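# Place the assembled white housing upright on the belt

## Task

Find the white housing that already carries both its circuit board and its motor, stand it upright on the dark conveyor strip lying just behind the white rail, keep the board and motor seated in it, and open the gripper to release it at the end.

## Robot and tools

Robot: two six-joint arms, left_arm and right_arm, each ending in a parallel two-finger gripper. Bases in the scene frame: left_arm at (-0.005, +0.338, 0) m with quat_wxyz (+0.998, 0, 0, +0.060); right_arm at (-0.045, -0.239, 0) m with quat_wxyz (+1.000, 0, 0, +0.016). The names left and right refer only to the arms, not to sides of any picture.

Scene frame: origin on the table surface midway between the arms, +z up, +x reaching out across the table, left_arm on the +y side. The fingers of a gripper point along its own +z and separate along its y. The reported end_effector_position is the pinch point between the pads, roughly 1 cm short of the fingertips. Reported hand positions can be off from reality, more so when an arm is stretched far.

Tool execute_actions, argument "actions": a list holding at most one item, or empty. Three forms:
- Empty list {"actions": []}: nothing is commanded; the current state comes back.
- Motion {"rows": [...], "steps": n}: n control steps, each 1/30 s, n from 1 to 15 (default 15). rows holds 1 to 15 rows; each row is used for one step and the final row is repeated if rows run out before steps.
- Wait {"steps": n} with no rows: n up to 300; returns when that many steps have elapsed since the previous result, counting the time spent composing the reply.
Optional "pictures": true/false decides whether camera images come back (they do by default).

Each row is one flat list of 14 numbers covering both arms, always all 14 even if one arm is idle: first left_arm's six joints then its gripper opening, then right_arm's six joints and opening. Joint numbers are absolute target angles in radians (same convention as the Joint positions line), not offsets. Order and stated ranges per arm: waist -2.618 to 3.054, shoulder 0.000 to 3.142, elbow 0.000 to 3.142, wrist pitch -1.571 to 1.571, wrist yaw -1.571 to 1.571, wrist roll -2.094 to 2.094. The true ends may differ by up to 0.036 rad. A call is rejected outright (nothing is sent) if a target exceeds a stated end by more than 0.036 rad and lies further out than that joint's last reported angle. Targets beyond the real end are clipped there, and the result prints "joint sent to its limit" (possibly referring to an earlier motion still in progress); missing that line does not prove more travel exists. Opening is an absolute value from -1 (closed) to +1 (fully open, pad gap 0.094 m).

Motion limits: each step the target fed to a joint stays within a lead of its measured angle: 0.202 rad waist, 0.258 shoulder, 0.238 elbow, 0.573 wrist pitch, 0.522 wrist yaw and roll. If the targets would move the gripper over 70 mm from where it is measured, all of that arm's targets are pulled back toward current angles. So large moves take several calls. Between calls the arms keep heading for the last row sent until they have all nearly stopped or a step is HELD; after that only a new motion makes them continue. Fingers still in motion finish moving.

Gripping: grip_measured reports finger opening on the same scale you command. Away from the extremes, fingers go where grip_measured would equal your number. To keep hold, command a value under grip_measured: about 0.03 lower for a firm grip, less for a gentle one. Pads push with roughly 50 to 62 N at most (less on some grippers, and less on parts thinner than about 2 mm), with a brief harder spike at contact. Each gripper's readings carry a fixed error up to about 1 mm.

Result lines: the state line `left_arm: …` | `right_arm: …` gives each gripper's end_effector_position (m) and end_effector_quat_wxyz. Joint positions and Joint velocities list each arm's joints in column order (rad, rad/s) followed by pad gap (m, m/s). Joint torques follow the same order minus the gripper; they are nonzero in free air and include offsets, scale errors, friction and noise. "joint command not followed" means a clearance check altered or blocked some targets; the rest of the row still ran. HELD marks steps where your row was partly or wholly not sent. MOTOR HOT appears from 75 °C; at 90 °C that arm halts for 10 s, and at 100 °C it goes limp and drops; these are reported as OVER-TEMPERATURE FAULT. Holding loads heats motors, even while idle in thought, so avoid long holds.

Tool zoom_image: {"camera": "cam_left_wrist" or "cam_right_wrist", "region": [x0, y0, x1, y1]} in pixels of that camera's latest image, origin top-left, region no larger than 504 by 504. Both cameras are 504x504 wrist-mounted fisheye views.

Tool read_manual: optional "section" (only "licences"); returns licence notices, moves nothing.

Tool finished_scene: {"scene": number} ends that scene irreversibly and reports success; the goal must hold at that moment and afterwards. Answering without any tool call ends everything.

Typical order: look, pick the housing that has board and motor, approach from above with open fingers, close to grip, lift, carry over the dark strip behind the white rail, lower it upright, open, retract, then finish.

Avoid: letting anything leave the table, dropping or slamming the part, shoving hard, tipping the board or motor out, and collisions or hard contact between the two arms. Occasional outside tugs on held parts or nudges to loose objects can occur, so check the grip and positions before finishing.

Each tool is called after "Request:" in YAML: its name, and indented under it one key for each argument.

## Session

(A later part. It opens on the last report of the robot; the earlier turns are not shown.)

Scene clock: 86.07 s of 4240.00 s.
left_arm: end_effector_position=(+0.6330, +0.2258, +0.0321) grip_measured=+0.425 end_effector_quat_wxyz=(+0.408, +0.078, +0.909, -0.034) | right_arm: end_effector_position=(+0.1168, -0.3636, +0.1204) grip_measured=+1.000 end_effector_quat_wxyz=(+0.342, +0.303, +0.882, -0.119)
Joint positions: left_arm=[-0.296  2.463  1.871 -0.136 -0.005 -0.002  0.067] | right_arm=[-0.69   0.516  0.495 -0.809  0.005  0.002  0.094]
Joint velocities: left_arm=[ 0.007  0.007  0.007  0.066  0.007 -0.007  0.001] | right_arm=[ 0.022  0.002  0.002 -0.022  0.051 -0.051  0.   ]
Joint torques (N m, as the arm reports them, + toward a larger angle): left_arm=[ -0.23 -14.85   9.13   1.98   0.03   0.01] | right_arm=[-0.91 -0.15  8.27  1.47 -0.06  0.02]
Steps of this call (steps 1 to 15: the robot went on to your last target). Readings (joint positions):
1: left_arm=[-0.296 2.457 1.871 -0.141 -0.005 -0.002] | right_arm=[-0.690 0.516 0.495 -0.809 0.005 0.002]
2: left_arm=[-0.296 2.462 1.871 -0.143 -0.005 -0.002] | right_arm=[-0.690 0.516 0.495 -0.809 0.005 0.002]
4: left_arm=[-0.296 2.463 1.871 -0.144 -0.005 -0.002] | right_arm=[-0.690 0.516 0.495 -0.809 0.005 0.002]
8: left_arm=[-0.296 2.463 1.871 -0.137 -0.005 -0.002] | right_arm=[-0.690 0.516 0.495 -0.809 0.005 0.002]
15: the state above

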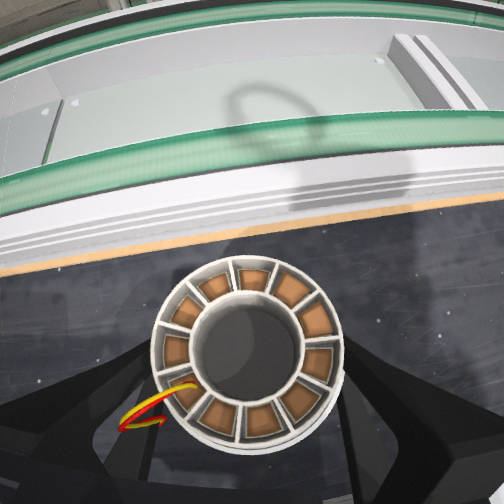

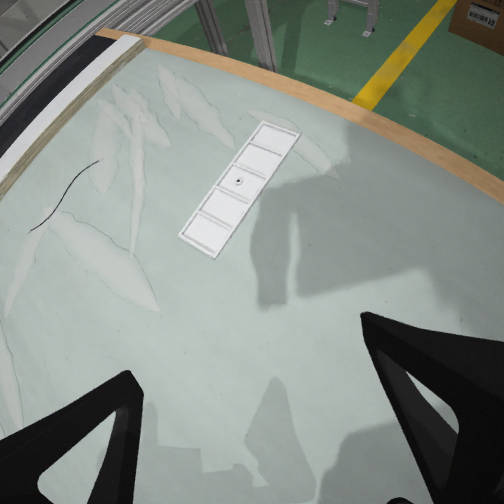

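Request:
execute_actions:
  actions:
    - {"rows":[[-0.3,2.45,1.9,-0.09,0,0,0.39,-0.7,0.5,0.5,-0.8,0,0,1],[-0.3,2.46,1.9,-0.08,0,0,0.39,-0.7,0.5,0.5,-0.8,0,0,1],[-0.3,2.465,1.9,-0.07,0,0,0.39,-0.7,0.5,0.5,-0.8,0,0,1],[-0.3,2.47,1.9,-0.065,0,0,0.39,-0.7,0.5,0.5,-0.8,0,0,1],[-0.3,2.475,1.9,-0.065,0,0,0.39,-0.7,0.5,0.5,-0.8,0,0,1],[-0.3,2.48,1.9,-0.065,0,0,0.39,-0.7,0.5,0.5,-0.8,0,0,1],[-0.3,2.485,1.9,-0.065,0,0,0.39,-0.7,0.5,0.5,-0.8,0,0,1],[-0.3,2.49,1.9,-0.065,0,0,0.39,-0.7,0.5,0.5,-0.8,0,0,1]]}
  pictures: false

Request:
execute_actions:
  actions:
    - {"steps":10}

Scene clock: 92.20 s of 4240.00 s.
left_arm: end_effector_position=(+0.6395, +0.2245, +0.0286) grip_measured=+0.425 end_effector_quat_wxyz=(+0.422, +0.078, +0.903, -0.036) | right_arm: end_effector_position=(+0.1168, -0.3636, +0.1204) grip_measured=+1.000 end_effector_quat_wxyz=(+0.342, +0.303, +0.882, -0.119)
Joint positions: left_arm=[-0.296  2.484  1.871 -0.084 -0.005 -0.003  0.067] | right_arm=[-0.69   0.516  0.495 -0.809  0.005  0.002  0.094]
Joint velocities: left_arm=[ 0.007 -0.007  0.017 -0.007  0.022 -0.007  0.001] | right_arm=[-0.017  0.002 -0.007 -0.007 -0.066  0.051  0.   ]
Joint torques (N m, as the arm reports them, + toward a larger angle): left_arm=[ -0.42 -12.71   9.05   1.91   0.07   0.07] | right_arm=[-0.9  -0.16  8.27  1.47 -0.07  0.02]
Steps of this call (steps 1 to 15: the robot went on to your last target; steps 16 to 90: nothing new was sent; then 2.63 s passed at rest; steps 91 to 105: all 15 steps of this action). Readings (joint positions):
91: left_arm=[-0.296 2.463 1.871 -0.135 -0.005 -0.002] | right_arm=[-0.690 0.516 0.495 -0.809 0.005 0.002]
92: left_arm=[-0.296 2.463 1.871 -0.132 -0.005 -0.002] | right_arm=[-0.690 0.516 0.495 -0.809 0.005 0.002]
94: left_arm=[-0.296 2.464 1.871 -0.122 -0.005 -0.002] | right_arm=[-0.690 0.516 0.495 -0.809 0.005 0.002]
98: left_arm=[-0.296 2.473 1.871 -0.099 -0.005 -0.002] | right_arm=[-0.690 0.516 0.495 -0.809 0.005 0.002]
105: the state above

Scene clock: 92.53 s of 4240.00 s.
left_arm: end_effector_position=(+0.6395, +0.2245, +0.0287) grip_measured=+0.425 end_effector_quat_wxyz=(+0.422, +0.078, +0.903, -0.036) | right_arm: end_effector_position=(+0.1169, -0.3635, +0.1204) grip_measured=+1.000 end_effector_quat_wxyz=(+0.342, +0.303, +0.882, -0.119)
Joint positions: left_arm=[-0.296  2.484  1.871 -0.084 -0.005 -0.003  0.067] | right_arm=[-0.69   0.516  0.495 -0.809  0.005  0.002  0.094]
Joint velocities: left_arm=[-0.007 -0.002 -0.032 -0.125  0.022 -0.022 -0.   ] | right_arm=[-0.007 -0.017 -0.022 -0.037 -0.022  0.051  0.   ]
Joint torques (N m, as the arm reports them, + toward a larger angle): left_arm=[ -0.38 -12.62   9.08   1.94   0.02   0.04] | right_arm=[-0.9  -0.16  8.27  1.47 -0.07  0.01]
Steps of this call (steps 1 to 10: the robot went on to your last target). Readings (joint positions):
1: left_arm=[-0.296 2.484 1.871 -0.084 -0.005 -0.003] | right_arm=[-0.690 0.516 0.495 -0.809 0.005 0.002]
2: left_arm=[-0.296 2.484 1.871 -0.084 -0.005 -0.003] | right_arm=[-0.690 0.516 0.495 -0.809 0.005 0.002]
4: left_arm=[-0.296 2.484 1.871 -0.084 -0.005 -0.003] | right_arm=[-0.690 0.516 0.495 -0.809 0.005 0.002]
8: left_arm=[-0.296 2.484 1.871 -0.084 -0.005 -0.003] | right_arm=[-0.690 0.516 0.495 -0.809 0.005 0.002]
10: the state above

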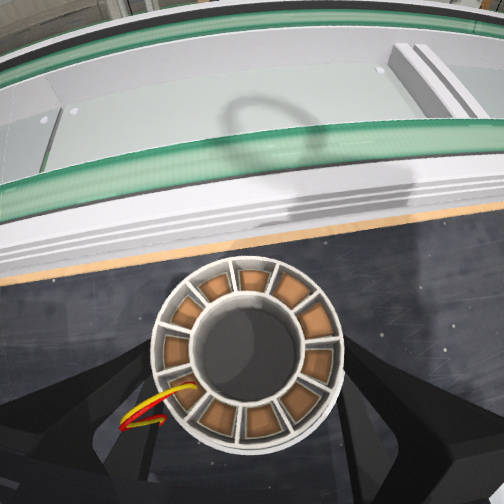

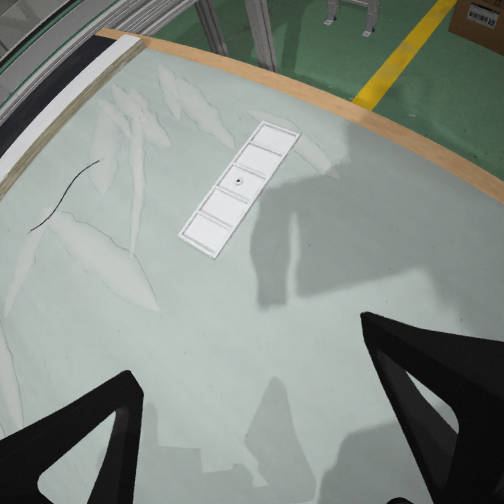

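No clear contact yet.

Request:
execute_actions:
  actions:
    - {"rows":[[-0.3,2.495,1.9,-0.065,0,0,0.39,-0.7,0.5,0.5,-0.8,0,0,1],[-0.3,2.5,1.9,-0.065,0,0,0.39,-0.7,0.5,0.5,-0.8,0,0,1],[-0.3,2.506,1.9,-0.065,0,0,0.39,-0.7,0.5,0.5,-0.8,0,0,1]]}
  pictures: false

Scene clock: 97.93 s of 4240.00 s.
left_arm: end_effector_position=(+0.6416, +0.2240, +0.0280) grip_measured=+0.425 end_effector_quat_wxyz=(+0.427, +0.078, +0.900, -0.037) | right_arm: end_effector_position=(+0.1169, -0.3635, +0.1205) grip_measured=+1.000 end_effector_quat_wxyz=(+0.342, +0.303, +0.882, -0.119)
Joint positions: left_arm=[-0.296  2.49   1.871 -0.067 -0.004 -0.003  0.067] | right_arm=[-0.69   0.516  0.495 -0.808  0.005  0.002  0.094]
Joint velocities: left_arm=[-0.017  0.017 -0.022  0.037  0.051  0.007  0.001] | right_arm=[-0.002 -0.002  0.002 -0.051 -0.022  0.051  0.   ]
Joint torques (N m, as the arm reports them, + toward a larger angle): left_arm=[ -0.4  -12.09   9.08   1.77   0.02   0.06] | right_arm=[-0.91 -0.17  8.27  1.46 -0.06  0.02]
Steps of this call (steps 1 to 15: the robot went on to your last target; steps 16 to 90: nothing new was sent; then 1.90 s passed at rest; steps 91 to 105: all 15 steps of this action). Readings (joint positions):
91: left_arm=[-0.296 2.484 1.871 -0.084 -0.005 -0.003] | right_arm=[-0.690 0.516 0.495 -0.808 0.005 0.002]
92: left_arm=[-0.296 2.485 1.871 -0.084 -0.005 -0.003] | right_arm=[-0.690 0.516 0.495 -0.808 0.005 0.002]
94: left_arm=[-0.296 2.487 1.871 -0.077 -0.005 -0.003] | right_arm=[-0.690 0.516 0.495 -0.808 0.005 0.002]
98: left_arm=[-0.296 2.489 1.871 -0.070 -0.004 -0.003] | right_arm=[-0.690 0.516 0.495 -0.808 0.005 0.002]
105: the state above

Contact.

Request:
execute_actions:
  actions:
    - {"rows":[[-0.3,2.48,1.9,-0.065,0,0,1,-0.7,0.5,0.5,-0.8,0,0,1]],"steps":10}
  pictures: false

Request:
execute_actions:
  actions:
    - {"rows":[[-0.3,2.4,1.85,-0.1,0,0,1,-0.7,0.5,0.5,-0.8,0,0,1],[-0.3,2.35,1.82,-0.13,0,0,1,-0.7,0.5,0.5,-0.8,0,0,1],[-0.3,2.3,1.79,-0.16,0,0,1,-0.7,0.5,0.5,-0.8,0,0,1],[-0.3,2.25,1.75,-0.16,0,0,1,-0.7,0.5,0.5,-0.8,0,0,1],[-0.3,2.2,1.7,-0.16,0,0,1,-0.7,0.5,0.5,-0.8,0,0,1],[-0.3,2.1,1.6,-0.16,0,0,1,-0.7,0.5,0.5,-0.8,0,0,1]]}

Scene clock: 104.73 s of 4240.00 s.
left_arm: end_effector_position=(+0.6417, +0.2239, +0.0282) grip_measured=+1.000 end_effector_quat_wxyz=(+0.427, +0.078, +0.900, -0.037) | right_arm: end_effector_position=(+0.1169, -0.3635, +0.1205) grip_measured=+1.000 end_effector_quat_wxyz=(+0.342, +0.303, +0.882, -0.119)
Joint positions: left_arm=[-0.296  2.49   1.871 -0.066 -0.004 -0.003  0.094] | right_arm=[-0.69   0.516  0.495 -0.808  0.005  0.002  0.094]
Joint velocities: left_arm=[-0.002  0.002 -0.002 -0.095  0.007  0.022  0.   ] | right_arm=[-0.007  0.002 -0.002 -0.066 -0.051 -0.037  0.   ]
Joint torques (N m, as the arm reports them, + toward a larger angle): left_arm=[ -0.32 -13.83   9.08   1.74   0.03   0.05] | right_arm=[-0.9  -0.17  8.28  1.46 -0.06  0.01]
Steps of this call (steps 1 to 15: the robot went on to your last target; steps 16 to 90: nothing new was sent; then 3.47 s passed at rest; steps 91 to 100: all 10 steps of this action). Readings (joint positions):
91: left_arm=[-0.296 2.490 1.871 -0.067 -0.004 -0.003] | right_arm=[-0.690 0.516 0.495 -0.808 0.005 0.002]
92: left_arm=[-0.296 2.490 1.871 -0.066 -0.004 -0.003] | right_arm=[-0.690 0.516 0.495 -0.808 0.005 0.002]
94: left_arm=[-0.296 2.490 1.871 -0.066 -0.004 -0.003] | right_arm=[-0.690 0.516 0.495 -0.808 0.005 0.002]
98: left_arm=[-0.296 2.490 1.871 -0.066 -0.004 -0.003] | right_arm=[-0.690 0.516 0.495 -0.808 0.005 0.002]
100: the state above

Scene clock: 105.23 s of 4240.00 s.
left_arm: end_effector_position=(+0.5900, +0.2332, +0.1666) grip_measured=+1.000 end_effector_quat_wxyz=(+0.480, +0.075, +0.873, -0.042) | right_arm: end_effector_position=(+0.1169, -0.3635, +0.1205) grip_measured=+1.000 end_effector_quat_wxyz=(+0.342, +0.303, +0.882, -0.119)
Joint positions: left_arm=[-0.296  2.073  1.632 -0.124 -0.004 -0.003  0.094] | right_arm=[-0.69   0.516  0.495 -0.808  0.005  0.002  0.094]
Joint velocities: left_arm=[ 0.002  0.139  0.007 -0.081 -0.066 -0.037  0.   ] | right_arm=[-0.007  0.007 -0.017  0.007 -0.007 -0.095  0.   ]
Joint torques (N m, as the arm reports them, + toward a larger angle): left_arm=[-0.27 -9.62  5.03  1.63  0.03  0.05] | right_arm=[-0.9  -0.16  8.27  1.46 -0.06  0.02]
Steps of this call (steps 1 to 15: all 15 steps of this action). Readings (joint positions):
1: left_arm=[-0.296 2.484 1.870 -0.070 -0.004 -0.003] | right_arm=[-0.690 0.516 0.495 -0.808 0.005 0.002]
2: left_arm=[-0.296 2.467 1.856 -0.080 -0.004 -0.003] | right_arm=[-0.690 0.516 0.495 -0.808 0.005 0.002]
4: left_arm=[-0.296 2.398 1.800 -0.116 -0.004 -0.003] | right_arm=[-0.690 0.516 0.495 -0.808 0.005 0.002]
8: left_arm=[-0.296 2.174 1.643 -0.150 -0.004 -0.003] | right_arm=[-0.690 0.516 0.495 -0.808 0.005 0.002]
15: the state above

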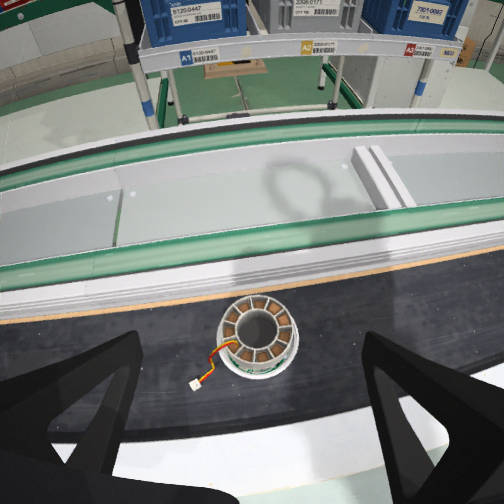

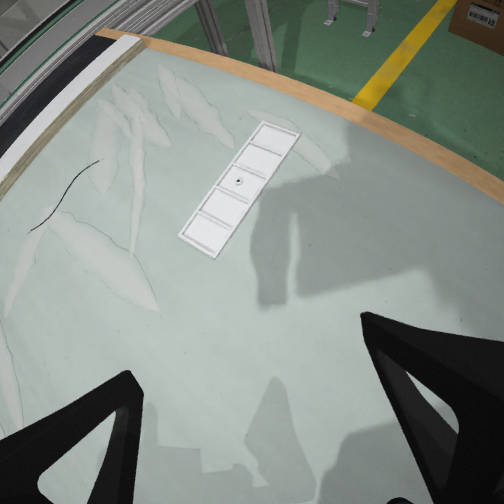

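Request:
finished_scene:
  scene: 1

The scene is finished: the task was done.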